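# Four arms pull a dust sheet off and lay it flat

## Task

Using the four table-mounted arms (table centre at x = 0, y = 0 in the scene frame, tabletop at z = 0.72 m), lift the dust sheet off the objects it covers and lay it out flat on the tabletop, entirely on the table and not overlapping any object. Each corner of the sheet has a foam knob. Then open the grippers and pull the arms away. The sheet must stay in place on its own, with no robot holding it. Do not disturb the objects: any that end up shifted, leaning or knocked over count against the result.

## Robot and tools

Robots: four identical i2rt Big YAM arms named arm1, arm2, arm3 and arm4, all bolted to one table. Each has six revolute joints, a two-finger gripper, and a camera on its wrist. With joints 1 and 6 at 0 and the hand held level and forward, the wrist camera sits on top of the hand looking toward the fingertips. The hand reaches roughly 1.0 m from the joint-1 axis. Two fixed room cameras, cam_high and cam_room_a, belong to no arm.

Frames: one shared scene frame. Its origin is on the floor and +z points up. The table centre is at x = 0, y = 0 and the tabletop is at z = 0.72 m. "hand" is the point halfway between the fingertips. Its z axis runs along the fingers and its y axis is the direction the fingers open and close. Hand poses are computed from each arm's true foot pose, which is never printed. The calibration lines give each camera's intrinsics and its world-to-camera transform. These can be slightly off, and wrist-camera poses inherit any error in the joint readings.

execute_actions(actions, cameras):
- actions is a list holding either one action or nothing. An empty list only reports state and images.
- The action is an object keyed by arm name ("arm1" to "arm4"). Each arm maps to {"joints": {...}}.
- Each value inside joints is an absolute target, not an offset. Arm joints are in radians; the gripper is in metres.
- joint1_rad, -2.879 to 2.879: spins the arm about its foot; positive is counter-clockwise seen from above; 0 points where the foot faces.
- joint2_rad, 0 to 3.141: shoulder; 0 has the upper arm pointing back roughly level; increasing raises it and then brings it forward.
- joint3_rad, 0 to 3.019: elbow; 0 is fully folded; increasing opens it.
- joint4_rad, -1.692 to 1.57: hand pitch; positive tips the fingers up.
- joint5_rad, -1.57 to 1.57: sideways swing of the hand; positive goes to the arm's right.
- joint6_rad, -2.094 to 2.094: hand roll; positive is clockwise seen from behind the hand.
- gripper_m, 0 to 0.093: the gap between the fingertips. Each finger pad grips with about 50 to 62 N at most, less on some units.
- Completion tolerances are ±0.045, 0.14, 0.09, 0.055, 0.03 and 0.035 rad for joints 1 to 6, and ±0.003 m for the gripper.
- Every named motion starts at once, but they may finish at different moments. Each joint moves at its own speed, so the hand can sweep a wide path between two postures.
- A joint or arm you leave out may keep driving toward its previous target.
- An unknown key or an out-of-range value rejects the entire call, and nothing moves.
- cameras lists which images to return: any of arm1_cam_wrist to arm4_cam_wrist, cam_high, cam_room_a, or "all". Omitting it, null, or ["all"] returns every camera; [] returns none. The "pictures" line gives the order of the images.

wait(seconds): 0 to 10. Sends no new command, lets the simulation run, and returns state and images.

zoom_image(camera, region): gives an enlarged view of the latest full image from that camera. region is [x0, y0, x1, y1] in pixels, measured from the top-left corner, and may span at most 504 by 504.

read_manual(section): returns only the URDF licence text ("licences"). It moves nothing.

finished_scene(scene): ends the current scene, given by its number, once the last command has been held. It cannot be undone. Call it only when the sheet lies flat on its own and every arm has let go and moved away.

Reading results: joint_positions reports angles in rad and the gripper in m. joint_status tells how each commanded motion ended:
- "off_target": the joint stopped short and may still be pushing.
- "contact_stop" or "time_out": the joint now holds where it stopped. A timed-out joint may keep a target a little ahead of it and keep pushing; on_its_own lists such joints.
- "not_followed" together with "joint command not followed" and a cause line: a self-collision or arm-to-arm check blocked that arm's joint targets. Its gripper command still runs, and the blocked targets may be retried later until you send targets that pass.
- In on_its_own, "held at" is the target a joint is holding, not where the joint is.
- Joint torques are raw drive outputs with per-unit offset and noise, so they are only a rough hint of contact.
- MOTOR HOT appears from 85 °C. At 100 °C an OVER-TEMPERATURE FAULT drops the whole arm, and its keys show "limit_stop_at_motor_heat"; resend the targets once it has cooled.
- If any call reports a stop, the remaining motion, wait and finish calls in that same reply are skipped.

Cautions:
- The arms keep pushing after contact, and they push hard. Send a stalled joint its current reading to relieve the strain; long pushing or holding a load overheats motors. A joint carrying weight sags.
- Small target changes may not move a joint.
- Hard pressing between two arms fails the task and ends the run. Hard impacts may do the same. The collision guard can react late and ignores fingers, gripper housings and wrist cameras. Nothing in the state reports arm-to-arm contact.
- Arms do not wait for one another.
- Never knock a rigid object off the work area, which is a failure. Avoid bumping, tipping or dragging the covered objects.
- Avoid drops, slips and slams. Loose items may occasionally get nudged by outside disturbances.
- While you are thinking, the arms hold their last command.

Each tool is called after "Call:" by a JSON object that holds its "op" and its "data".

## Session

Call:
{"op": "execute_actions", "data": {"actions": []}}

Scene clock: 0.00 s.
Joint torques (N m, as the arm reports them, + toward a larger angle): no reading
arm1.joint_positions: joint1_rad=+0.432 joint2_rad=+0.636 joint3_rad=+1.668 joint4_rad=-1.245 joint5_rad=+0.182 joint6_rad=+0.474 gripper_m=+0.094
arm1.joint_status: not commanded
arm1.hand: x=+0.2885 y=+0.4943 z=+1.4377 quat_wxyz=(-0.526, -0.660, -0.415, +0.342) (m; scene frame)
arm2.joint_positions: joint1_rad=-0.142 joint2_rad=+0.573 joint3_rad=+1.403 joint4_rad=-1.521 joint5_rad=-0.256 joint6_rad=+0.257 gripper_m=+0.095
arm2.joint_status: not commanded
arm2.hand: x=-0.4011 y=+0.5736 z=+1.2931 quat_wxyz=(-0.405, -0.676, -0.593, +0.166) (m; scene frame)
arm3.joint_positions: joint1_rad=+0.003 joint2_rad=+0.438 joint3_rad=+1.465 joint4_rad=-1.230 joint5_rad=+0.229 joint6_rad=-0.584 gripper_m=+0.094
arm3.joint_status: not commanded
arm3.hand: x=-0.3923 y=-0.5792 z=+1.4155 quat_wxyz=(-0.628, +0.556, -0.534, -0.108) (m; scene frame)
arm4.joint_positions: joint1_rad=+0.354 joint2_rad=+0.590 joint3_rad=+1.501 joint4_rad=-1.196 joint5_rad=+0.006 joint6_rad=-0.396 gripper_m=+0.094
arm4.joint_status: not commanded
arm4.hand: x=+0.1912 y=-0.6031 z=+1.4309 quat_wxyz=(-0.411, +0.750, -0.282, -0.436) (m; scene frame)
pictures: arm1_cam_wrist, arm2_cam_wrist, arm3_cam_wrist, arm4_cam_wrist, cam_high, cam_room_a
camera_calibration (this result's frames):
arm1_cam_wrist: T_world_to_cam=[[-0.910251, 0.0922514, -0.40365, 0.798507], [0.337798, 0.729216, -0.595094, 0.40459], [0.23945, -0.678037, -0.694932, 1.38959], [0, 0, 0, 1]] pos_world=[0.257435, 0.573495, 1.52876]
arm2_cam_wrist: T_world_to_cam=[[-0.926581, -0.0260803, -0.375189, 0.135272], [0.056383, 0.976686, -0.207138, -0.270542], [0.371844, -0.213084, -0.903508, 1.56802], [0, 0, 0, 1]] pos_world=[-0.442464, 0.601883, 1.41143]
arm3_cam_wrist: T_world_to_cam=[[0.731298, -0.35582, 0.58189, -0.740254], [0.0203815, -0.841356, -0.540096, 0.293898], [0.681754, 0.406831, -0.60803, 1.48911], [0, 0, 0, 1]] pos_world=[-0.479848, -0.62194, 1.4949]
arm4_cam_wrist: T_world_to_cam=[[0.78386, 0.50069, 0.367252, -0.369774], [0.616009, -0.55267, -0.561327, 0.3605], [-0.078081, 0.666232, -0.741645, 1.5993], [0, 0, 0, 1]] pos_world=[0.192655, -0.681125, 1.52427]
Images, in order (width x height): arm1_cam_wrist 616x616, arm2_cam_wrist 616x616, arm3_cam_wrist 616x616, arm4_cam_wrist 616x616, cam_high 504x504, cam_room_a 504x504.

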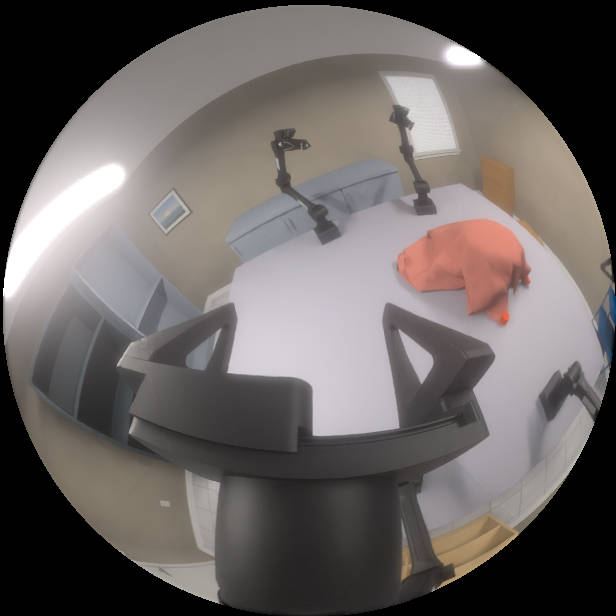

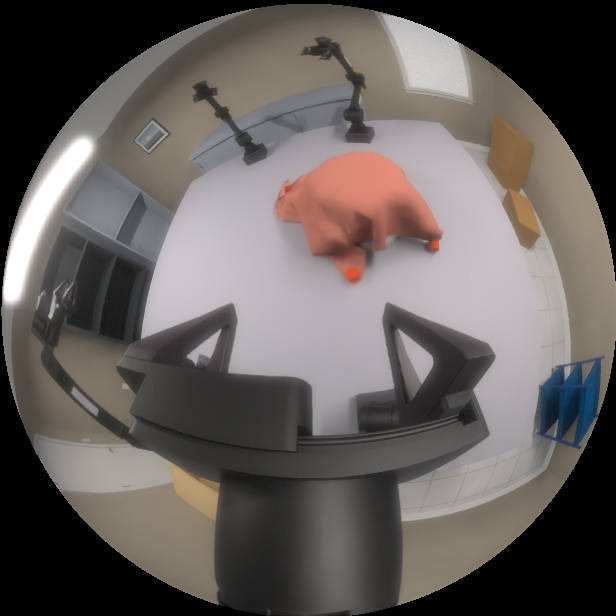

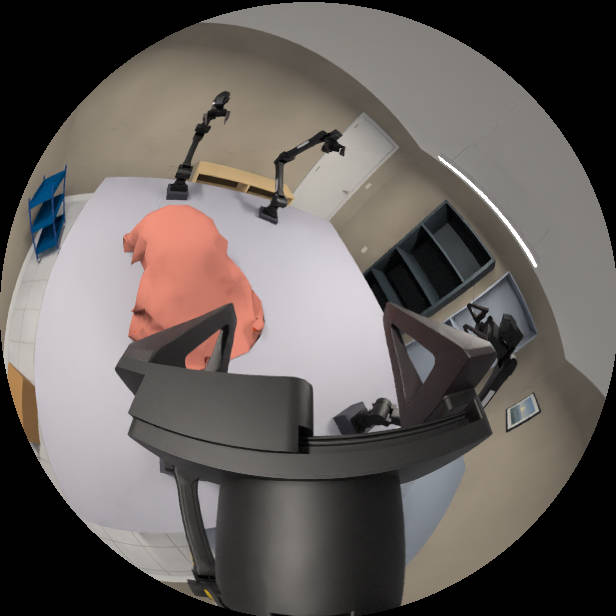

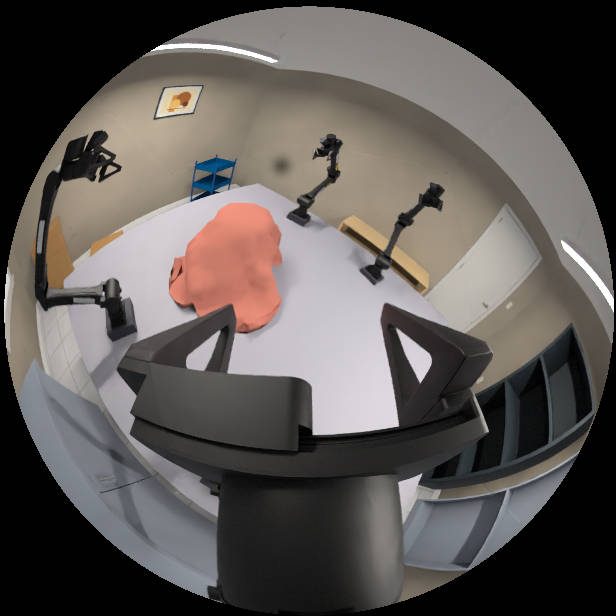

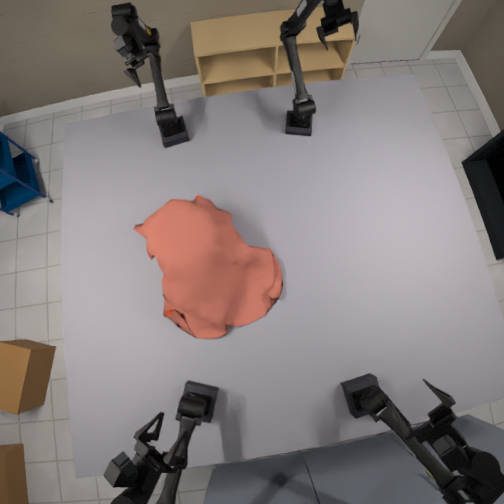

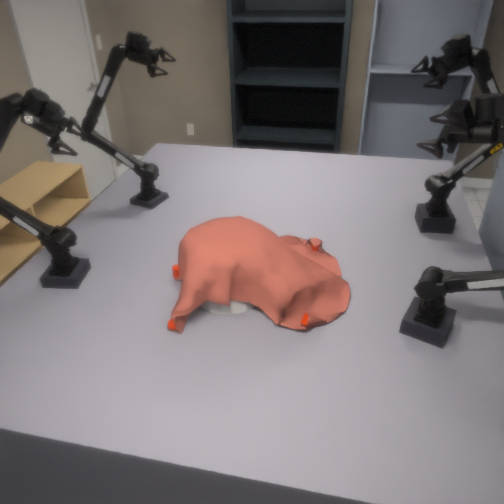

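Call:
{"op": "zoom_image", "data": {"camera": "cam_high", "region": [120, 180, 300, 350]}}

Call:
{"op": "zoom_image", "data": {"camera": "cam_room_a", "region": [150, 200, 370, 350]}}

Region (120, 180, 300, 350) of cam_high's 504x504 image, scaled by 2.800, with more detail than that image has.

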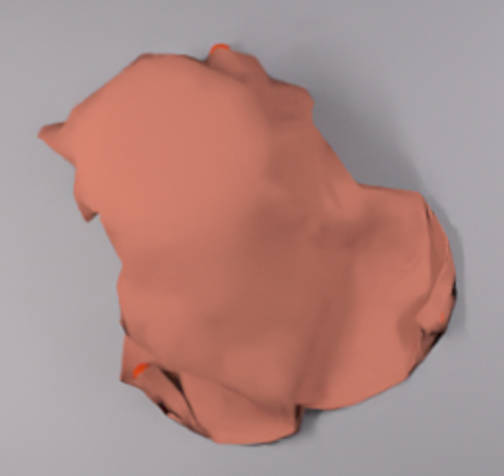

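Region (150, 200, 370, 350) of cam_room_a's 504x504 image, scaled by 2.291, with more detail than that image has; it fills the top 344 rows of this view, and the rest is white.

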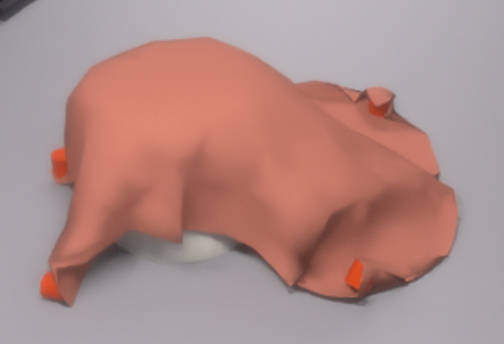

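Call:
{"op": "execute_actions", "data": {"actions": [{"arm1":{"joints":{"joint1_rad":-0.78,"joint2_rad":2.137,"joint3_rad":2.03,"joint4_rad":-1.176,"joint5_rad":0,"joint6_rad":0}},"arm2":{"joints":{"joint1_rad":-0.553,"joint2_rad":1.935,"joint3_rad":1.70,"joint4_rad":-1.30,"joint5_rad":0,"joint6_rad":0}},"arm3":{"joints":{"joint1_rad":0.53,"joint2_rad":1.60,"joint3_rad":1.17,"joint4_rad":-1.129,"joint5_rad":0,"joint6_rad":0}},"arm4":{"joints":{"joint1_rad":0.428,"joint2_rad":2.08,"joint3_rad":1.835,"joint4_rad":-1.31,"joint5_rad":0,"joint6_rad":0}}}]}}

Scene clock: 36.37 s.
Joint torques (N m, as the arm reports them, + toward a larger angle): arm1=[ -1.42 -24.13  11.24   0.4   -0.06  -0.09] | arm2=[  0.27 -20.41  10.58  -0.22   0.06  -0.06] | arm3=[  0.53 -12.07   9.08   0.59  -0.02   0.06] | arm4=[  1.76 -18.33   9.43   0.26  -0.05   0.15]
arm1.joint_positions: joint1_rad=-0.775 joint2_rad=+2.141 joint3_rad=+2.006 joint4_rad=-1.170 joint5_rad=+0.002 joint6_rad=+0.007 gripper_m=+0.094
arm1.joint_status: all done
arm1.hand: x=-0.3395 y=+0.3221 z=+0.8754 quat_wxyz=(-0.032, -0.957, -0.258, +0.128) (m; scene frame)
arm2.joint_positions: joint1_rad=-0.550 joint2_rad=+1.953 joint3_rad=+1.665 joint4_rad=-1.299 joint5_rad=-0.001 joint6_rad=+0.016 gripper_m=+0.095
arm2.joint_status: all done
arm2.hand: x=-0.6771 y=+0.2154 z=+0.8747 quat_wxyz=(+0.004, -0.839, -0.544, -0.006) (m; scene frame)
arm3.joint_positions: joint1_rad=+0.533 joint2_rad=+1.602 joint3_rad=+1.170 joint4_rad=-1.136 joint5_rad=+0.001 joint6_rad=-0.013 gripper_m=+0.094
arm3.joint_status: all done
arm3.hand: x=-0.5509 y=-0.2524 z=+0.8868 quat_wxyz=(-0.006, +0.769, -0.640, +0.000) (m; scene frame)
arm4.joint_positions: joint1_rad=+0.424 joint2_rad=+2.071 joint3_rad=+1.820 joint4_rad=-1.295 joint5_rad=+0.002 joint6_rad=-0.008 gripper_m=+0.094
arm4.joint_status: all done
arm4.hand: x=-0.0373 y=-0.2453 z=+0.8902 quat_wxyz=(-0.006, +0.870, -0.494, -0.010) (m; scene frame)
pictures: arm1_cam_wrist, arm2_cam_wrist, arm3_cam_wrist, arm4_cam_wrist, cam_high, cam_room_a
camera_calibration (this result's frames):
arm1_cam_wrist: T_world_to_cam=[[-0.51263, 0.858607, -0.00196301, -0.447663], [0.801084, 0.479107, 0.358776, -0.189401], [0.308989, 0.182347, -0.933421, 0.987714], [0, 0, 0, 1]] pos_world=[-0.382952, 0.295004, 0.989028]
arm2_cam_wrist: T_world_to_cam=[[-0.9035, 0.428392, -0.0129744, -0.685922], [0.336711, 0.728218, 0.596929, -0.451836], [0.265168, 0.534957, -0.802189, 0.894268], [0, 0, 0, 1]] pos_world=[-0.704723, 0.144484, 0.978187]
arm3_cam_wrist: T_world_to_cam=[[0.983239, 0.182249, 0.00514548, 0.585728], [0.147431, -0.811365, 0.565642, -0.616464], [0.107263, -0.555403, -0.824635, 0.775514], [0, 0, 0, 1]] pos_world=[-0.568209, -0.176202, 0.9852]
arm4_cam_wrist: T_world_to_cam=[[0.86129, 0.508103, 0.00328306, 0.157475], [0.420184, -0.715861, 0.557664, -0.647964], [0.285701, -0.478931, -0.83006, 0.753456], [0, 0, 0, 1]] pos_world=[-0.0786299, -0.183012, 0.986243]
Images, in order (width x height): arm1_cam_wrist 616x616, arm2_cam_wrist 616x616, arm3_cam_wrist 616x616, arm4_cam_wrist 616x616, cam_high 504x504, cam_room_a 504x504.

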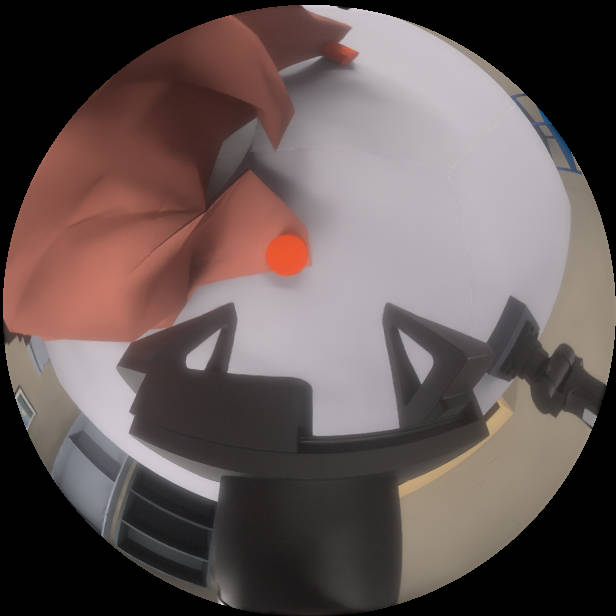

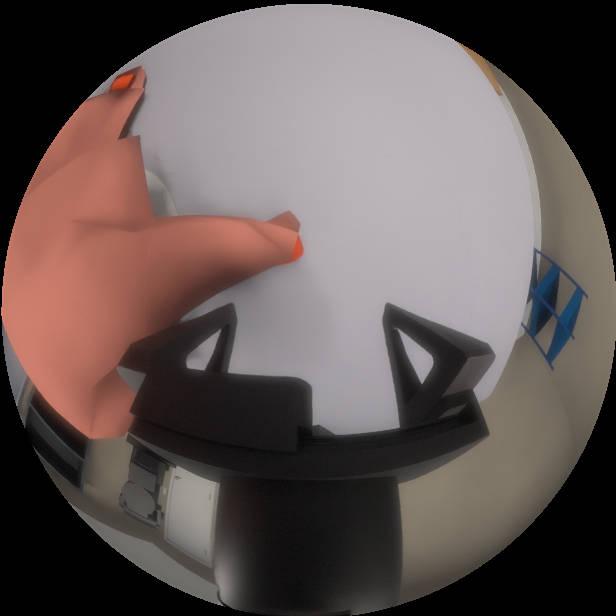

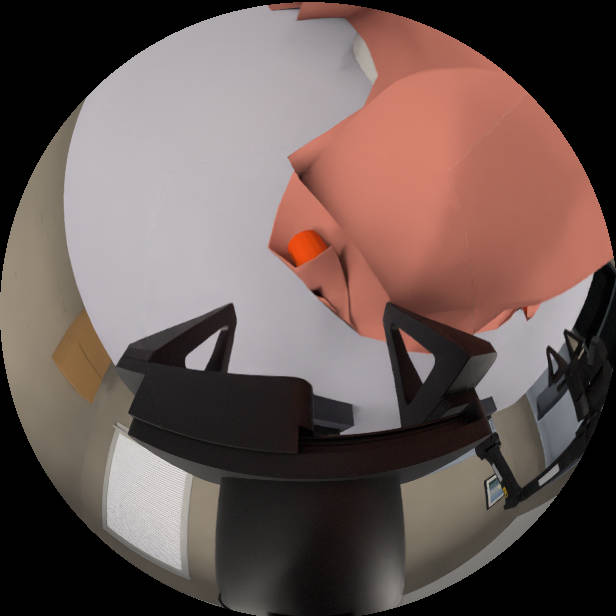

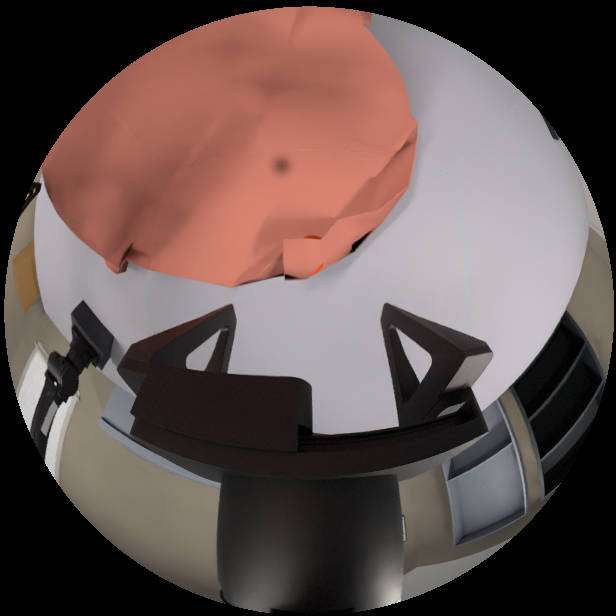

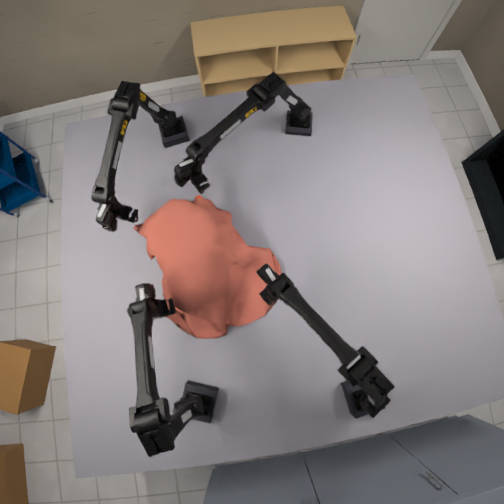

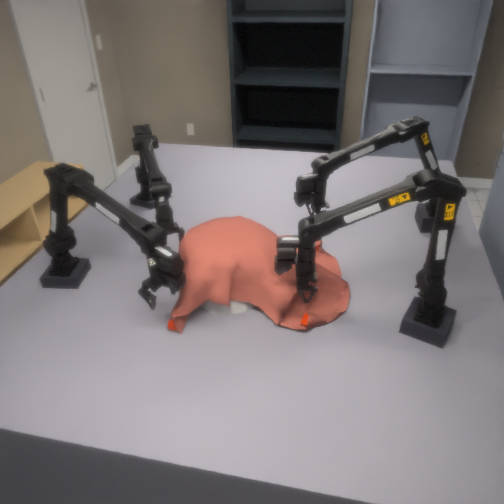

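Call:
{"op": "execute_actions", "data": {"actions": [{"arm1":{"joints":{"joint1_rad":-0.735}},"arm2":{"joints":{"joint1_rad":-0.495,"joint6_rad":-1.2}},"arm3":{"joints":{"joint6_rad":-0.5}},"arm4":{"joints":{"joint1_rad":0.445,"joint6_rad":1.57}}}], "cameras": []}}

Call:
{"op": "execute_actions", "data": {"actions": [{"arm1":{"joints":{"joint2_rad":2.305,"joint3_rad":1.97,"joint4_rad":-0.96}},"arm2":{"joints":{"joint2_rad":2.065,"joint3_rad":1.515,"joint4_rad":-0.995}},"arm3":{"joints":{"joint2_rad":1.80,"joint3_rad":1.03,"joint4_rad":-0.78}},"arm4":{"joints":{"joint2_rad":2.225,"joint3_rad":1.705,"joint4_rad":-1.03}}}]}}

Scene clock: 67.53 s.
Joint torques (N m, as the arm reports them, + toward a larger angle): arm1=[ -2.01 -24.51  11.42   0.07  -0.03  -0.03] | arm2=[ -0.14 -20.13  10.49  -0.34  -0.06  -0.06] | arm3=[  0.55 -12.13   9.23   0.59  -0.07  -0.22] | arm4=[  1.67 -18.34   9.3    0.2    0.03   0.15]
arm1.joint_positions: joint1_rad=-0.733 joint2_rad=+2.141 joint3_rad=+2.006 joint4_rad=-1.170 joint5_rad=+0.002 joint6_rad=+0.007 gripper_m=+0.094
arm1.joint_status: all done
arm1.hand: x=-0.3236 y=+0.2964 z=+0.8752 quat_wxyz=(-0.034, -0.951, -0.278, +0.127) (m; scene frame)
arm2.joint_positions: joint1_rad=-0.488 joint2_rad=+1.953 joint3_rad=+1.665 joint4_rad=-1.299 joint5_rad=-0.001 joint6_rad=-1.184 gripper_m=+0.095
arm2.joint_status: all done
arm2.hand: x=-0.6431 y=+0.2021 z=+0.8747 quat_wxyz=(+0.001, -0.356, -0.934, -0.007) (m; scene frame)
arm3.joint_positions: joint1_rad=+0.533 joint2_rad=+1.602 joint3_rad=+1.170 joint4_rad=-1.136 joint5_rad=+0.001 joint6_rad=-0.487 gripper_m=+0.094
arm3.joint_status: all done
arm3.hand: x=-0.5509 y=-0.2524 z=+0.8868 quat_wxyz=(-0.006, +0.897, -0.441, +0.001) (m; scene frame)
arm4.joint_positions: joint1_rad=+0.442 joint2_rad=+2.071 joint3_rad=+1.820 joint4_rad=-1.295 joint5_rad=+0.002 joint6_rad=+1.562 gripper_m=+0.094
arm4.joint_status: all done
arm4.hand: x=-0.0471 y=-0.2512 z=+0.8902 quat_wxyz=(+0.003, +0.275, -0.961, -0.012) (m; scene frame)
pictures: none
No camera images: the call's "cameras" was empty. Leave "cameras" out to get every camera's image.

Scene clock: 68.70 s.
Joint torques (N m, as the arm reports them, + toward a larger angle): arm1=[ -1.88 -25.11   9.14   0.85   0.05  -0.04] | arm2=[  0.48 -21.07   8.7    0.01  -0.11  -0.04] | arm3=[  0.52 -13.69   8.18   0.72  -0.02  -0.2 ] | arm4=[  1.72 -20.46   7.58   1.23   0.03   0.16]
arm1.joint_positions: joint1_rad=-0.735 joint2_rad=+2.301 joint3_rad=+1.969 joint4_rad=-0.971 joint5_rad=-0.002 joint6_rad=+0.004 gripper_m=+0.094
arm1.joint_status: all done
arm1.hand: x=-0.3449 y=+0.2839 z=+0.7570 quat_wxyz=(-0.036, -0.951, -0.279, +0.128) (m; scene frame)
arm2.joint_positions: joint1_rad=-0.491 joint2_rad=+2.079 joint3_rad=+1.493 joint4_rad=-1.006 joint5_rad=+0.000 joint6_rad=-1.185 gripper_m=+0.095
arm2.joint_status: all done
arm2.hand: x=-0.6418 y=+0.2122 z=+0.7432 quat_wxyz=(+0.001, -0.357, -0.934, -0.010) (m; scene frame)
arm3.joint_positions: joint1_rad=+0.533 joint2_rad=+1.810 joint3_rad=+1.020 joint4_rad=-0.790 joint5_rad=+0.000 joint6_rad=-0.489 gripper_m=+0.094
arm3.joint_status: all done
arm3.hand: x=-0.5492 y=-0.2569 z=+0.7503 quat_wxyz=(+0.000, +0.898, -0.441, +0.005) (m; scene frame)
arm4.joint_positions: joint1_rad=+0.442 joint2_rad=+2.237 joint3_rad=+1.697 joint4_rad=-1.046 joint5_rad=+0.002 joint6_rad=+1.563 gripper_m=+0.094
arm4.joint_status: all done
arm4.hand: x=-0.0441 y=-0.2562 z=+0.7449 quat_wxyz=(-0.003, +0.275, -0.962, +0.007) (m; scene frame)
pictures: arm1_cam_wrist, arm2_cam_wrist, arm3_cam_wrist, arm4_cam_wrist, cam_high, cam_room_a
camera_calibration (this result's frames):
arm1_cam_wrist: T_world_to_cam=[[-0.55022, 0.835006, -0.00477946, -0.422071], [0.779098, 0.515422, 0.356857, -0.14074], [0.300441, 0.192626, -0.934147, 0.880478], [0, 0, 0, 1]] pos_world=[-0.387114, 0.255369, 0.870702]
arm2_cam_wrist: T_world_to_cam=[[-0.683889, -0.728891, -0.0318196, -0.253843], [-0.600113, 0.537187, 0.592701, -0.940399], [-0.414922, 0.424437, -0.804794, 0.370103], [0, 0, 0, 1]] pos_world=[-0.584382, 0.163061, 0.847155]
arm3_cam_wrist: T_world_to_cam=[[0.790422, 0.612563, 0.000293907, 0.59393], [0.499393, -0.64467, 0.578799, -0.316905], [0.35474, -0.457348, -0.81547, 0.814487], [0, 0, 0, 1]] pos_world=[-0.600126, -0.195614, 0.84744]
arm4_cam_wrist: T_world_to_cam=[[0.523362, -0.851926, 0.0177299, -0.204757], [-0.701523, -0.418967, 0.576483, -0.559322], [-0.483693, -0.314147, -0.816917, 0.628045], [0, 0, 0, 1]] pos_world=[0.0185655, -0.211477, 0.839131]
Images, in order (width x height): arm1_cam_wrist 616x616, arm2_cam_wrist 616x616, arm3_cam_wrist 616x616, arm4_cam_wrist 616x616, cam_high 504x504, cam_room_a 504x504.

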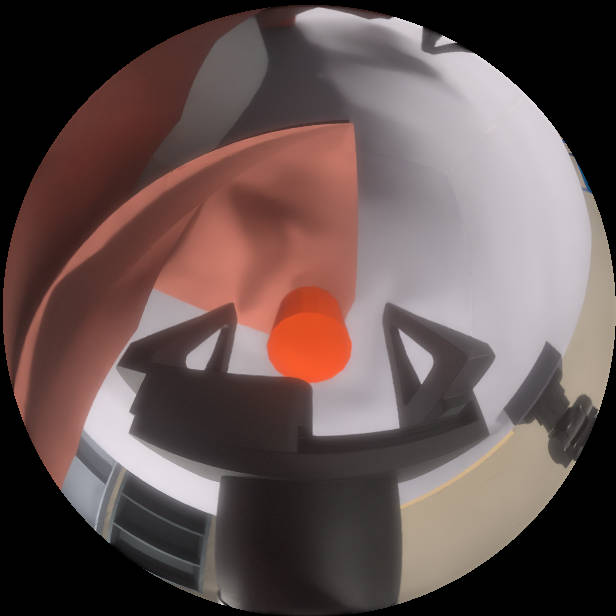

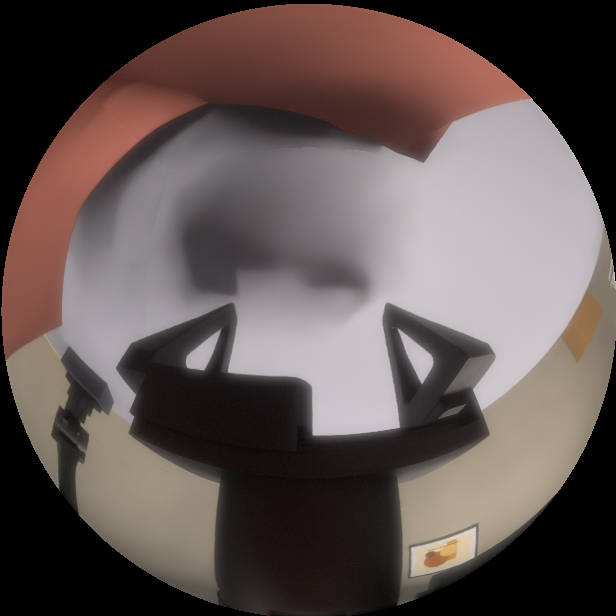

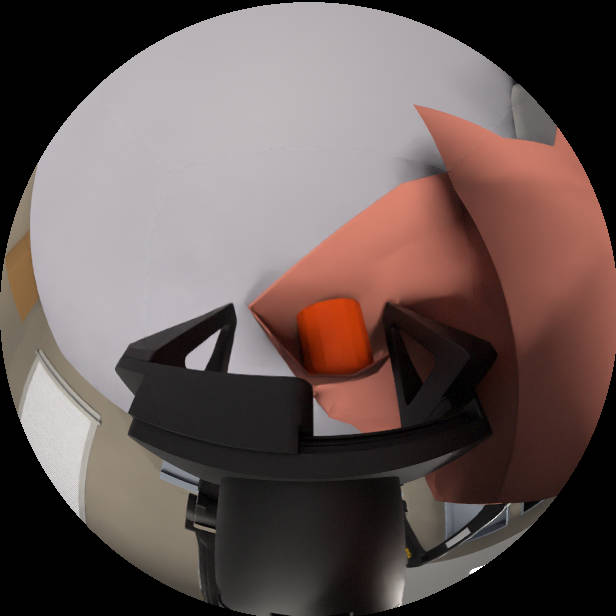

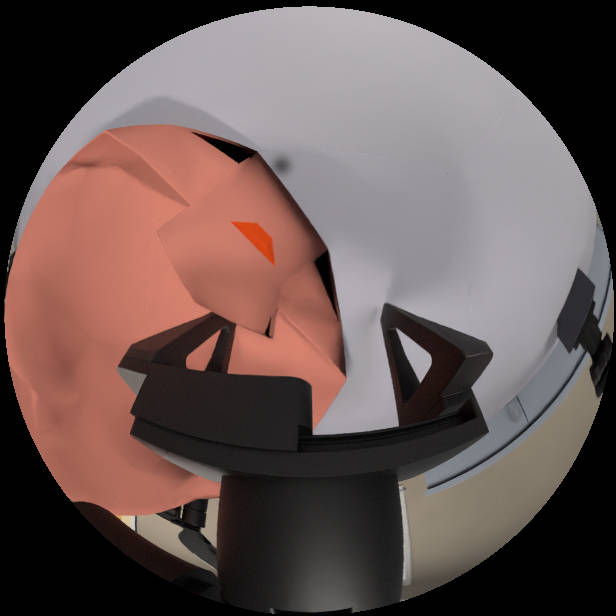

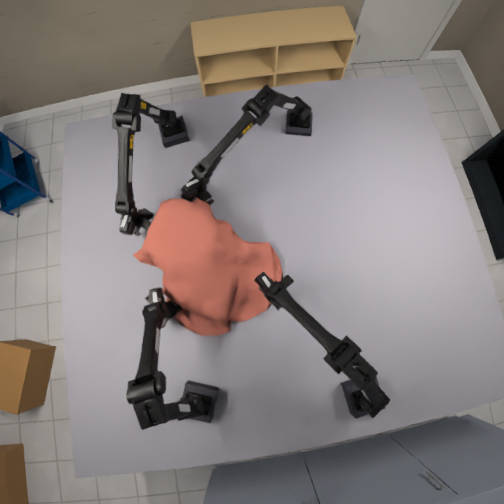

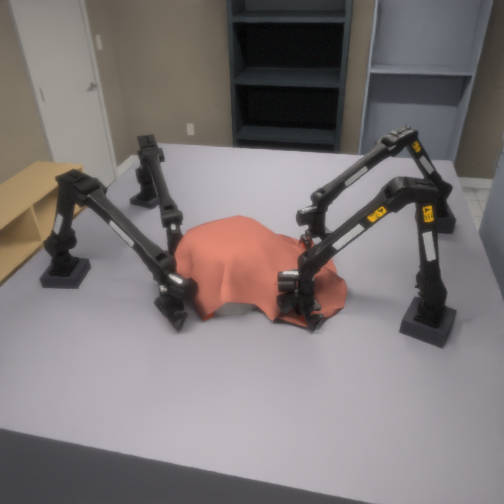

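Call:
{"op": "execute_actions", "data": {"actions": [{"arm1":{"joints":{"gripper_m":0}},"arm3":{"joints":{"gripper_m":0}},"arm2":{"joints":{"joint1_rad":-0.68,"joint2_rad":1.935,"joint3_rad":1.70,"joint4_rad":-1.30}},"arm4":{"joints":{"joint2_rad":2.08,"joint3_rad":1.835,"joint4_rad":-1.31}}}], "cameras": []}}

Call:
{"op": "execute_actions", "data": {"actions": [{"arm2":{"joints":{"joint6_rad":1.3,"joint2_rad":2.1,"joint3_rad":2.0,"joint4_rad":-1.45,"joint1_rad":-0.6}},"arm4":{"joints":{"joint1_rad":0.365,"joint2_rad":2.19,"joint3_rad":1.98,"joint4_rad":-1.34}}}], "cameras": ["arm2_cam_wrist","arm4_cam_wrist","cam_room_a","cam_high"]}}

Scene clock: 80.53 s.
Joint torques (N m, as the arm reports them, + toward a larger angle): arm1=[ -2.05 -25.5    9.46   0.64   0.06  -0.01] | arm2=[  0.3  -19.55   9.69  -0.56  -0.2   -0.02] | arm3=[  0.62 -13.43   8.07   0.69  -0.05  -0.2 ] | arm4=[  1.63 -17.25  10.39   0.13   0.04   0.15]
arm1.joint_positions: joint1_rad=-0.735 joint2_rad=+2.301 joint3_rad=+1.969 joint4_rad=-0.971 joint5_rad=-0.002 joint6_rad=+0.004 gripper_m=+0.038
arm1.joint_status: gripper_m off_target (ended at +0.038, target +0.000)
arm1.hand: x=-0.3449 y=+0.2839 z=+0.7570 quat_wxyz=(-0.036, -0.951, -0.279, +0.128) (m; scene frame)
arm2.joint_positions: joint1_rad=-0.675 joint2_rad=+1.939 joint3_rad=+1.679 joint4_rad=-1.291 joint5_rad=+0.002 joint6_rad=-1.185 gripper_m=+0.095
arm2.joint_status: all done
arm2.hand: x=-0.7466 y=+0.2425 z=+0.8874 quat_wxyz=(+0.002, -0.441, -0.897, +0.010) (m; scene frame)
arm3.joint_positions: joint1_rad=+0.533 joint2_rad=+1.809 joint3_rad=+1.020 joint4_rad=-0.790 joint5_rad=+0.000 joint6_rad=-0.489 gripper_m=+0.038
arm3.joint_status: gripper_m off_target (ended at +0.038, target +0.000)
arm3.hand: x=-0.5492 y=-0.2568 z=+0.7506 quat_wxyz=(+0.000, +0.898, -0.440, +0.005) (m; scene frame)
arm4.joint_positions: joint1_rad=+0.442 joint2_rad=+2.062 joint3_rad=+1.804 joint4_rad=-1.294 joint5_rad=+0.002 joint6_rad=+1.563 gripper_m=+0.094
arm4.joint_status: all done
arm4.hand: x=-0.0447 y=-0.2551 z=+0.8901 quat_wxyz=(+0.002, +0.275, -0.962, -0.009) (m; scene frame)
pictures: none
No camera images: the call's "cameras" was empty. Leave "cameras" out to get every camera's image.

Scene clock: 83.07 s.
Joint torques (N m, as the arm reports them, + toward a larger angle): arm1=[ -2.64 -25.52   9.05   0.92   0.08  -0.1 ] | arm2=[ -0.16 -21.65  11.76  -0.61   0.07   0.26] | arm3=[  0.68 -13.44   8.06   0.67  -0.04  -0.19] | arm4=[  1.81 -19.16  12.62   0.11   0.08   0.17]
arm1.joint_positions: joint1_rad=-0.735 joint2_rad=+2.301 joint3_rad=+1.969 joint4_rad=-0.971 joint5_rad=-0.002 joint6_rad=+0.004 gripper_m=+0.038
arm1.joint_status: not commanded
arm1.hand: x=-0.3449 y=+0.2839 z=+0.7570 quat_wxyz=(-0.036, -0.951, -0.279, +0.128) (m; scene frame)
arm2.joint_positions: joint1_rad=-0.593 joint2_rad=+2.115 joint3_rad=+1.952 joint4_rad=-1.440 joint5_rad=+0.001 joint6_rad=+1.284 gripper_m=+0.095
arm2.joint_status: all done
arm2.hand: x=-0.7246 y=+0.1752 z=+0.8836 quat_wxyz=(+0.015, -0.997, +0.079, -0.005) (m; scene frame)
arm3.joint_positions: joint1_rad=+0.533 joint2_rad=+1.809 joint3_rad=+1.020 joint4_rad=-0.790 joint5_rad=+0.000 joint6_rad=-0.489 gripper_m=+0.038
arm3.joint_status: not commanded
arm3.hand: x=-0.5492 y=-0.2568 z=+0.7506 quat_wxyz=(+0.000, +0.898, -0.440, +0.005) (m; scene frame)
arm4.joint_positions: joint1_rad=+0.362 joint2_rad=+2.174 joint3_rad=+1.920 joint4_rad=-1.326 joint5_rad=+0.000 joint6_rad=+1.563 gripper_m=+0.094
arm4.joint_status: all done
arm4.hand: x=-0.0119 y=-0.2075 z=+0.8629 quat_wxyz=(-0.001, +0.236, -0.972, +0.005) (m; scene frame)
pictures: arm2_cam_wrist, arm4_cam_wrist, cam_high, cam_room_a
camera_calibration (this result's frames):
arm2_cam_wrist: T_world_to_cam=[[0.181077, 0.983314, 0.0174801, -0.0497286], [0.792125, -0.156358, 0.589992, 0.0792294], [0.58288, -0.0929877, -0.80722, 1.28016], [0, 0, 0, 1]] pos_world=[-0.799933, 0.180326, 0.987493]
arm4_cam_wrist: T_world_to_cam=[[0.453208, -0.891328, 0.01166, -0.185974], [-0.73078, -0.364021, 0.57745, -0.574081], [-0.510453, -0.270226, -0.816343, 0.763634], [0, 0, 0, 1]] pos_world=[0.0545574, -0.168388, 0.957058]
Images, in order (width x height): arm2_cam_wrist 616x616, arm4_cam_wrist 616x616, cam_high 504x504, cam_room_a 504x504.

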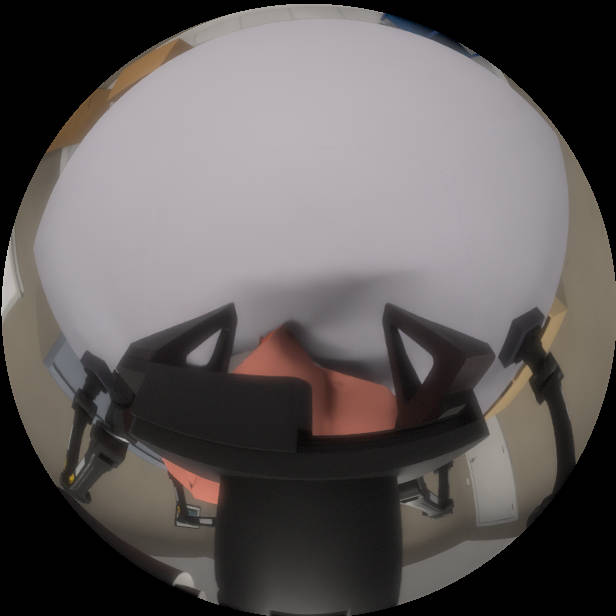

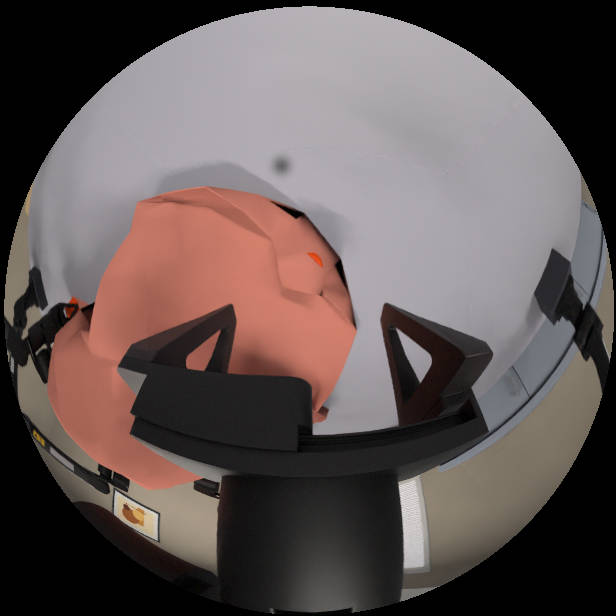

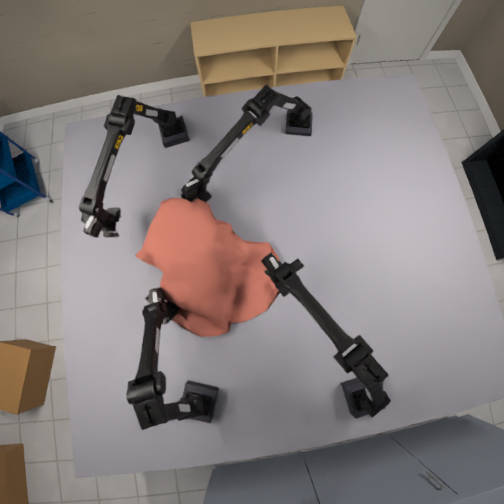

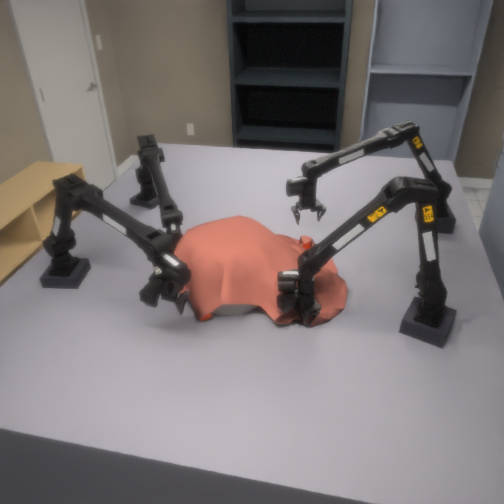

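Call:
{"op": "execute_actions", "data": {"actions": [{"arm4":{"joints":{"joint1_rad":0.385,"joint2_rad":2.31,"joint3_rad":1.89,"joint4_rad":-1.12,"gripper_m":0.075}}}], "cameras": ["arm4_cam_wrist"]}}

Scene clock: 95.70 s.
Joint torques (N m, as the arm reports them, + toward a larger angle): arm1=[ -1.37 -25.26   9.41   0.84   0.05   0.01] | arm2=[  0.2  -22.48  11.8   -0.7    0.07   0.31] | arm3=[  0.62 -13.58   8.04   0.72  -0.04  -0.2 ] | arm4=[  1.85 -21.41   7.85   1.36   0.08   0.14]
arm1.joint_positions: joint1_rad=-0.735 joint2_rad=+2.301 joint3_rad=+1.969 joint4_rad=-0.971 joint5_rad=-0.002 joint6_rad=+0.004 gripper_m=+0.038
arm1.joint_status: not commanded
arm1.hand: x=-0.3449 y=+0.2839 z=+0.7570 quat_wxyz=(-0.036, -0.951, -0.279, +0.128) (m; scene frame)
arm2.joint_positions: joint1_rad=-0.593 joint2_rad=+2.115 joint3_rad=+1.952 joint4_rad=-1.440 joint5_rad=+0.001 joint6_rad=+1.284 gripper_m=+0.095
arm2.joint_status: not commanded
arm2.hand: x=-0.7246 y=+0.1752 z=+0.8836 quat_wxyz=(+0.015, -0.997, +0.080, -0.005) (m; scene frame)
arm3.joint_positions: joint1_rad=+0.533 joint2_rad=+1.809 joint3_rad=+1.020 joint4_rad=-0.790 joint5_rad=+0.000 joint6_rad=-0.489 gripper_m=+0.038
arm3.joint_status: not commanded
arm3.hand: x=-0.5492 y=-0.2568 z=+0.7506 quat_wxyz=(+0.000, +0.898, -0.440, +0.005) (m; scene frame)
arm4.joint_positions: joint1_rad=+0.383 joint2_rad=+2.311 joint3_rad=+1.887 joint4_rad=-1.138 joint5_rad=+0.000 joint6_rad=+1.563 gripper_m=+0.075
arm4.joint_status: all done
arm4.hand: x=-0.0327 y=-0.1984 z=+0.7620 quat_wxyz=(+0.001, +0.246, -0.969, -0.004) (m; scene frame)
pictures: arm4_cam_wrist
camera_calibration (this result's frames):
arm4_cam_wrist: T_world_to_cam=[[0.472159, -0.881488, -0.00665986, -0.150756], [-0.717867, -0.38888, 0.577442, -0.532262], [-0.511598, -0.267864, -0.816405, 0.673557], [0, 0, 0, 1]] pos_world=[0.0336779, -0.159455, 0.856241]
Images, in order (width x height): arm4_cam_wrist 616x616.

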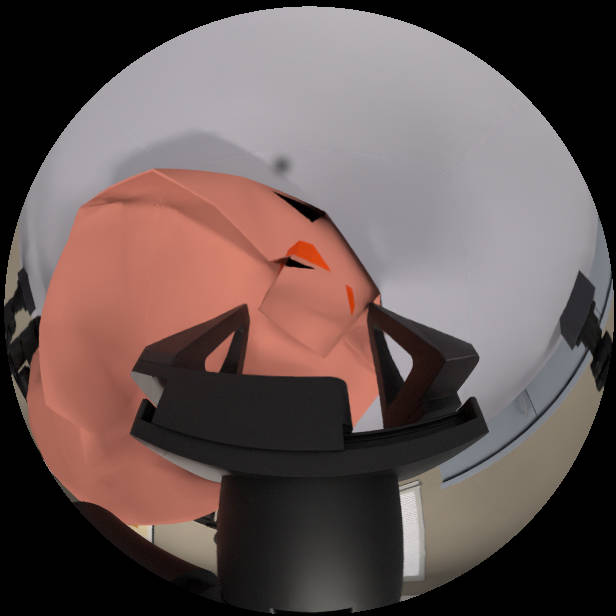

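Call:
{"op": "execute_actions", "data": {"actions": [{"arm4":{"joints":{"joint1_rad":0.35,"joint2_rad":2.345}}}], "cameras": []}}

Call:
{"op": "execute_actions", "data": {"actions": [{"arm4":{"joints":{"gripper_m":0}}}], "cameras": ["arm4_cam_wrist"]}}

Scene clock: 103.13 s.
Joint torques (N m, as the arm reports them, + toward a larger angle): arm1=[ -1.97 -25.73   9.25   0.73   0.12  -0.07] | arm2=[  0.2  -22.16  11.79  -0.73   0.08   0.29] | arm3=[  0.48 -13.51   8.08   0.69  -0.03  -0.2 ] | arm4=[  1.32 -18.08   7.79   1.34   0.06   0.15]
arm1.joint_positions: joint1_rad=-0.735 joint2_rad=+2.301 joint3_rad=+1.969 joint4_rad=-0.971 joint5_rad=-0.002 joint6_rad=+0.004 gripper_m=+0.038
arm1.joint_status: not commanded
arm1.hand: x=-0.3449 y=+0.2839 z=+0.7570 quat_wxyz=(-0.036, -0.951, -0.279, +0.128) (m; scene frame)
arm2.joint_positions: joint1_rad=-0.593 joint2_rad=+2.115 joint3_rad=+1.952 joint4_rad=-1.440 joint5_rad=+0.001 joint6_rad=+1.284 gripper_m=+0.095
arm2.joint_status: not commanded
arm2.hand: x=-0.7246 y=+0.1752 z=+0.8836 quat_wxyz=(+0.015, -0.997, +0.080, -0.005) (m; scene frame)
arm3.joint_positions: joint1_rad=+0.533 joint2_rad=+1.809 joint3_rad=+1.020 joint4_rad=-0.790 joint5_rad=+0.000 joint6_rad=-0.489 gripper_m=+0.038
arm3.joint_status: not commanded
arm3.hand: x=-0.5492 y=-0.2568 z=+0.7506 quat_wxyz=(+0.000, +0.898, -0.440, +0.005) (m; scene frame)
arm4.joint_positions: joint1_rad=+0.348 joint2_rad=+2.311 joint3_rad=+1.887 joint4_rad=-1.138 joint5_rad=+0.000 joint6_rad=+1.563 gripper_m=+0.075
arm4.joint_status: all done
arm4.hand: x=-0.0117 y=-0.1878 z=+0.7620 quat_wxyz=(+0.001, +0.229, -0.973, -0.004) (m; scene frame)
pictures: none
No camera images: the call's "cameras" was empty. Leave "cameras" out to get every camera's image.

Scene clock: 103.80 s.
Joint torques (N m, as the arm reports them, + toward a larger angle): arm1=[ -1.5  -25.72   9.09   0.93   0.08  -0.04] | arm2=[ -0.41 -22.38  11.87  -0.72   0.08   0.24] | arm3=[  0.57 -13.63   8.11   0.71  -0.04  -0.2 ] | arm4=[  1.71 -18.35   7.88   1.34   0.07   0.14]
arm1.joint_positions: joint1_rad=-0.735 joint2_rad=+2.301 joint3_rad=+1.969 joint4_rad=-0.971 joint5_rad=-0.002 joint6_rad=+0.004 gripper_m=+0.038
arm1.joint_status: not commanded
arm1.hand: x=-0.3449 y=+0.2839 z=+0.7570 quat_wxyz=(-0.036, -0.951, -0.279, +0.128) (m; scene frame)
arm2.joint_positions: joint1_rad=-0.593 joint2_rad=+2.115 joint3_rad=+1.952 joint4_rad=-1.440 joint5_rad=+0.001 joint6_rad=+1.284 gripper_m=+0.095
arm2.joint_status: not commanded
arm2.hand: x=-0.7246 y=+0.1752 z=+0.8836 quat_wxyz=(+0.015, -0.997, +0.080, -0.005) (m; scene frame)
arm3.joint_positions: joint1_rad=+0.533 joint2_rad=+1.809 joint3_rad=+1.020 joint4_rad=-0.790 joint5_rad=+0.000 joint6_rad=-0.489 gripper_m=+0.038
arm3.joint_status: not commanded
arm3.hand: x=-0.5492 y=-0.2568 z=+0.7506 quat_wxyz=(+0.000, +0.898, -0.440, +0.005) (m; scene frame)
arm4.joint_positions: joint1_rad=+0.348 joint2_rad=+2.311 joint3_rad=+1.887 joint4_rad=-1.138 joint5_rad=+0.000 joint6_rad=+1.563 gripper_m=+0.037
arm4.joint_status: gripper_m off_target (ended at +0.037, target +0.000)
arm4.hand: x=-0.0117 y=-0.1878 z=+0.7620 quat_wxyz=(+0.001, +0.229, -0.973, -0.004) (m; scene frame)
pictures: arm4_cam_wrist
camera_calibration (this result's frames):
arm4_cam_wrist: T_world_to_cam=[[0.441281, -0.897345, -0.00664453, -0.154592], [-0.730938, -0.363724, 0.577439, -0.508485], [-0.520578, -0.249956, -0.816407, 0.69039], [0, 0, 0, 1]] pos_world=[0.0559498, -0.151103, 0.856231]
Images, in order (width x height): arm4_cam_wrist 616x616.

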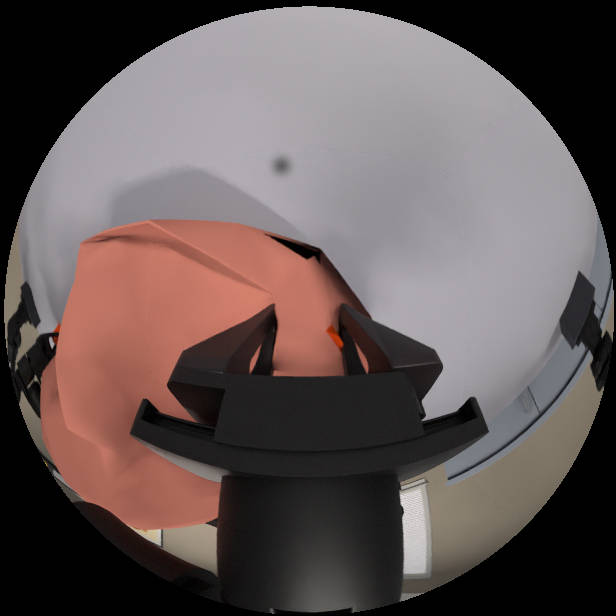

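Call:
{"op": "execute_actions", "data": {"actions": [{"arm2":{"joints":{"joint1_rad":-0.62,"joint2_rad":2.27,"joint3_rad":1.88,"joint4_rad":-1.14,"joint5_rad":-0.4,"joint6_rad":1.5}}}], "cameras": ["arm2_cam_wrist","cam_room_a"]}}

Scene clock: 119.57 s.
Joint torques (N m, as the arm reports them, + toward a larger angle): arm1=[ -1.47 -26.42   8.99   0.7    0.11  -0.07] | arm2=[  0.18 -23.19   9.36  -0.02  -0.31   0.24] | arm3=[  0.56 -13.53   8.07   0.7   -0.04  -0.2 ] | arm4=[  1.67 -18.31   7.8    1.36   0.08   0.15]
arm1.joint_positions: joint1_rad=-0.735 joint2_rad=+2.301 joint3_rad=+1.969 joint4_rad=-0.971 joint5_rad=-0.002 joint6_rad=+0.004 gripper_m=+0.038
arm1.joint_status: not commanded
arm1.hand: x=-0.3449 y=+0.2839 z=+0.7570 quat_wxyz=(-0.036, -0.951, -0.279, +0.128) (m; scene frame)
arm2.joint_positions: joint1_rad=-0.623 joint2_rad=+2.284 joint3_rad=+1.857 joint4_rad=-1.151 joint5_rad=-0.398 joint6_rad=+1.484 gripper_m=+0.095
arm2.joint_status: all done
arm2.hand: x=-0.6928 y=+0.1334 z=+0.7538 quat_wxyz=(-0.052, -0.962, +0.190, -0.190) (m; scene frame)
arm3.joint_positions: joint1_rad=+0.533 joint2_rad=+1.809 joint3_rad=+1.020 joint4_rad=-0.790 joint5_rad=+0.000 joint6_rad=-0.489 gripper_m=+0.038
arm3.joint_status: not commanded
arm3.hand: x=-0.5492 y=-0.2568 z=+0.7506 quat_wxyz=(+0.000, +0.898, -0.440, +0.005) (m; scene frame)
arm4.joint_positions: joint1_rad=+0.348 joint2_rad=+2.312 joint3_rad=+1.887 joint4_rad=-1.138 joint5_rad=+0.000 joint6_rad=+1.563 gripper_m=+0.037
arm4.joint_status: not commanded
arm4.hand: x=-0.0117 y=-0.1878 z=+0.7617 quat_wxyz=(+0.001, +0.229, -0.973, -0.004) (m; scene frame)
pictures: arm2_cam_wrist, cam_room_a
camera_calibration (this result's frames):
arm2_cam_wrist: T_world_to_cam=[[0.409876, 0.911595, -0.0315655, 0.192894], [0.487481, -0.189672, 0.852283, -0.280173], [0.77095, -0.364718, -0.522127, 1.10463], [0, 0, 0, 1]] pos_world=[-0.794098, 0.173897, 0.821633]
Images, in order (width x height): arm2_cam_wrist 616x616, cam_room_a 504x504.

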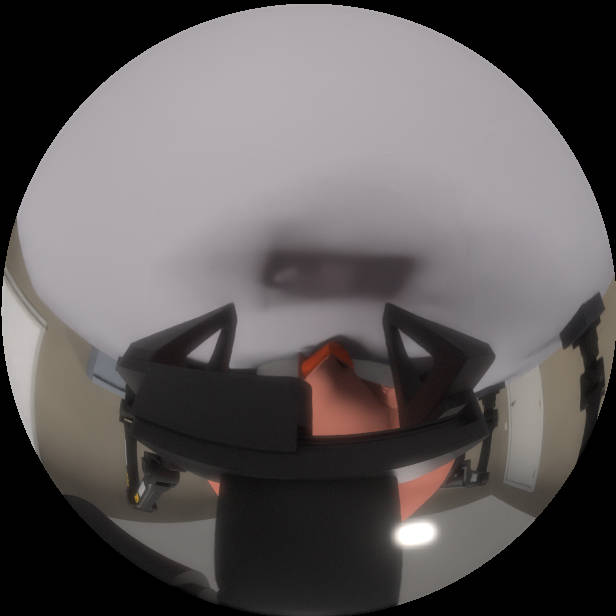

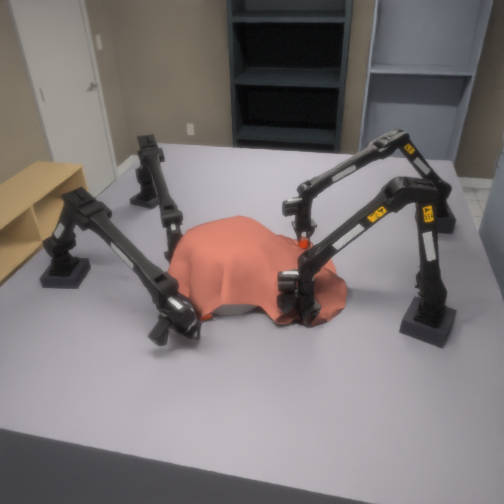

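Call:
{"op": "execute_actions", "data": {"actions": [{"arm2":{"joints":{"joint1_rad":-0.455,"joint2_rad":2.29}}}], "cameras": ["arm2_cam_wrist","cam_room_a"]}}

Scene clock: 127.57 s.
Joint torques (N m, as the arm reports them, + toward a larger angle): arm1=[ -1.73 -25.78   9.02   0.95   0.15  -0.07] | arm2=[  0.61 -21.73   9.22   0.07  -0.23   0.26] | arm3=[  0.68 -13.46   8.1    0.67  -0.05  -0.19] | arm4=[  1.75 -18.31   7.83   1.38   0.09   0.16]
arm1.joint_positions: joint1_rad=-0.735 joint2_rad=+2.301 joint3_rad=+1.969 joint4_rad=-0.971 joint5_rad=-0.002 joint6_rad=+0.004 gripper_m=+0.038
arm1.joint_status: not commanded
arm1.hand: x=-0.3449 y=+0.2839 z=+0.7570 quat_wxyz=(-0.036, -0.951, -0.279, +0.128) (m; scene frame)
arm2.joint_positions: joint1_rad=-0.459 joint2_rad=+2.284 joint3_rad=+1.857 joint4_rad=-1.151 joint5_rad=-0.399 joint6_rad=+1.484 gripper_m=+0.095
arm2.joint_status: all done
arm2.hand: x=-0.5876 y=+0.1015 z=+0.7534 quat_wxyz=(-0.036, -0.974, +0.111, -0.194) (m; scene frame)
arm3.joint_positions: joint1_rad=+0.533 joint2_rad=+1.809 joint3_rad=+1.020 joint4_rad=-0.790 joint5_rad=+0.000 joint6_rad=-0.489 gripper_m=+0.038
arm3.joint_status: not commanded
arm3.hand: x=-0.5492 y=-0.2568 z=+0.7506 quat_wxyz=(+0.000, +0.898, -0.440, +0.005) (m; scene frame)
arm4.joint_positions: joint1_rad=+0.348 joint2_rad=+2.312 joint3_rad=+1.887 joint4_rad=-1.138 joint5_rad=+0.000 joint6_rad=+1.563 gripper_m=+0.037
arm4.joint_status: not commanded
arm4.hand: x=-0.0117 y=-0.1878 z=+0.7617 quat_wxyz=(+0.001, +0.229, -0.973, -0.004) (m; scene frame)
pictures: arm2_cam_wrist, cam_room_a
camera_calibration (this result's frames):
arm2_cam_wrist: T_world_to_cam=[[0.255881, 0.966218, -0.030793, 0.0822462], [0.511194, -0.108205, 0.852627, -0.33176], [0.820491, -0.233912, -0.521612, 1.02714], [0, 0, 0, 1]] pos_world=[-0.694214, 0.124896, 0.82117]
Images, in order (width x height): arm2_cam_wrist 616x616, cam_room_a 504x504.

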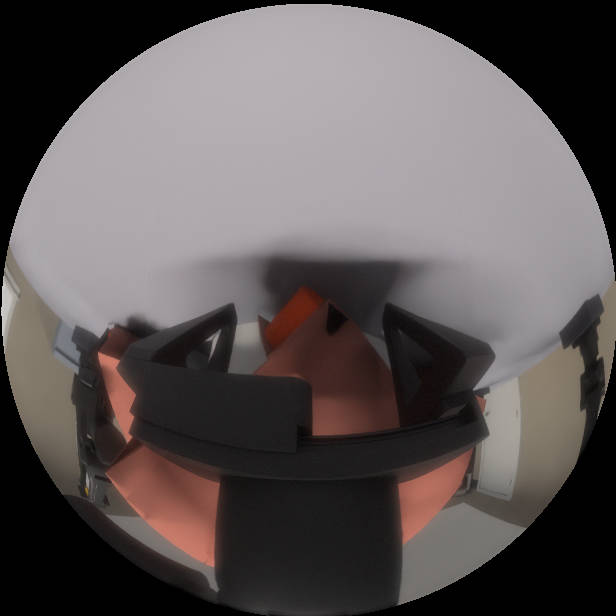

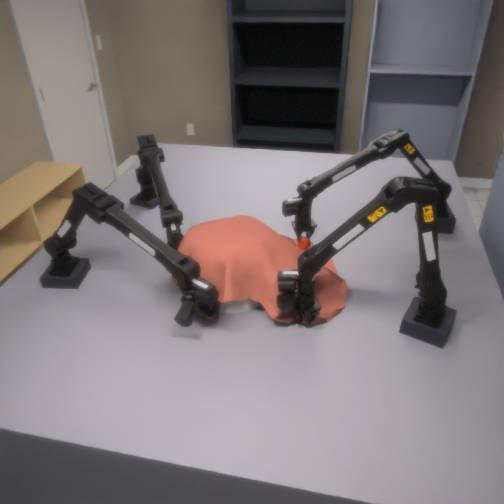

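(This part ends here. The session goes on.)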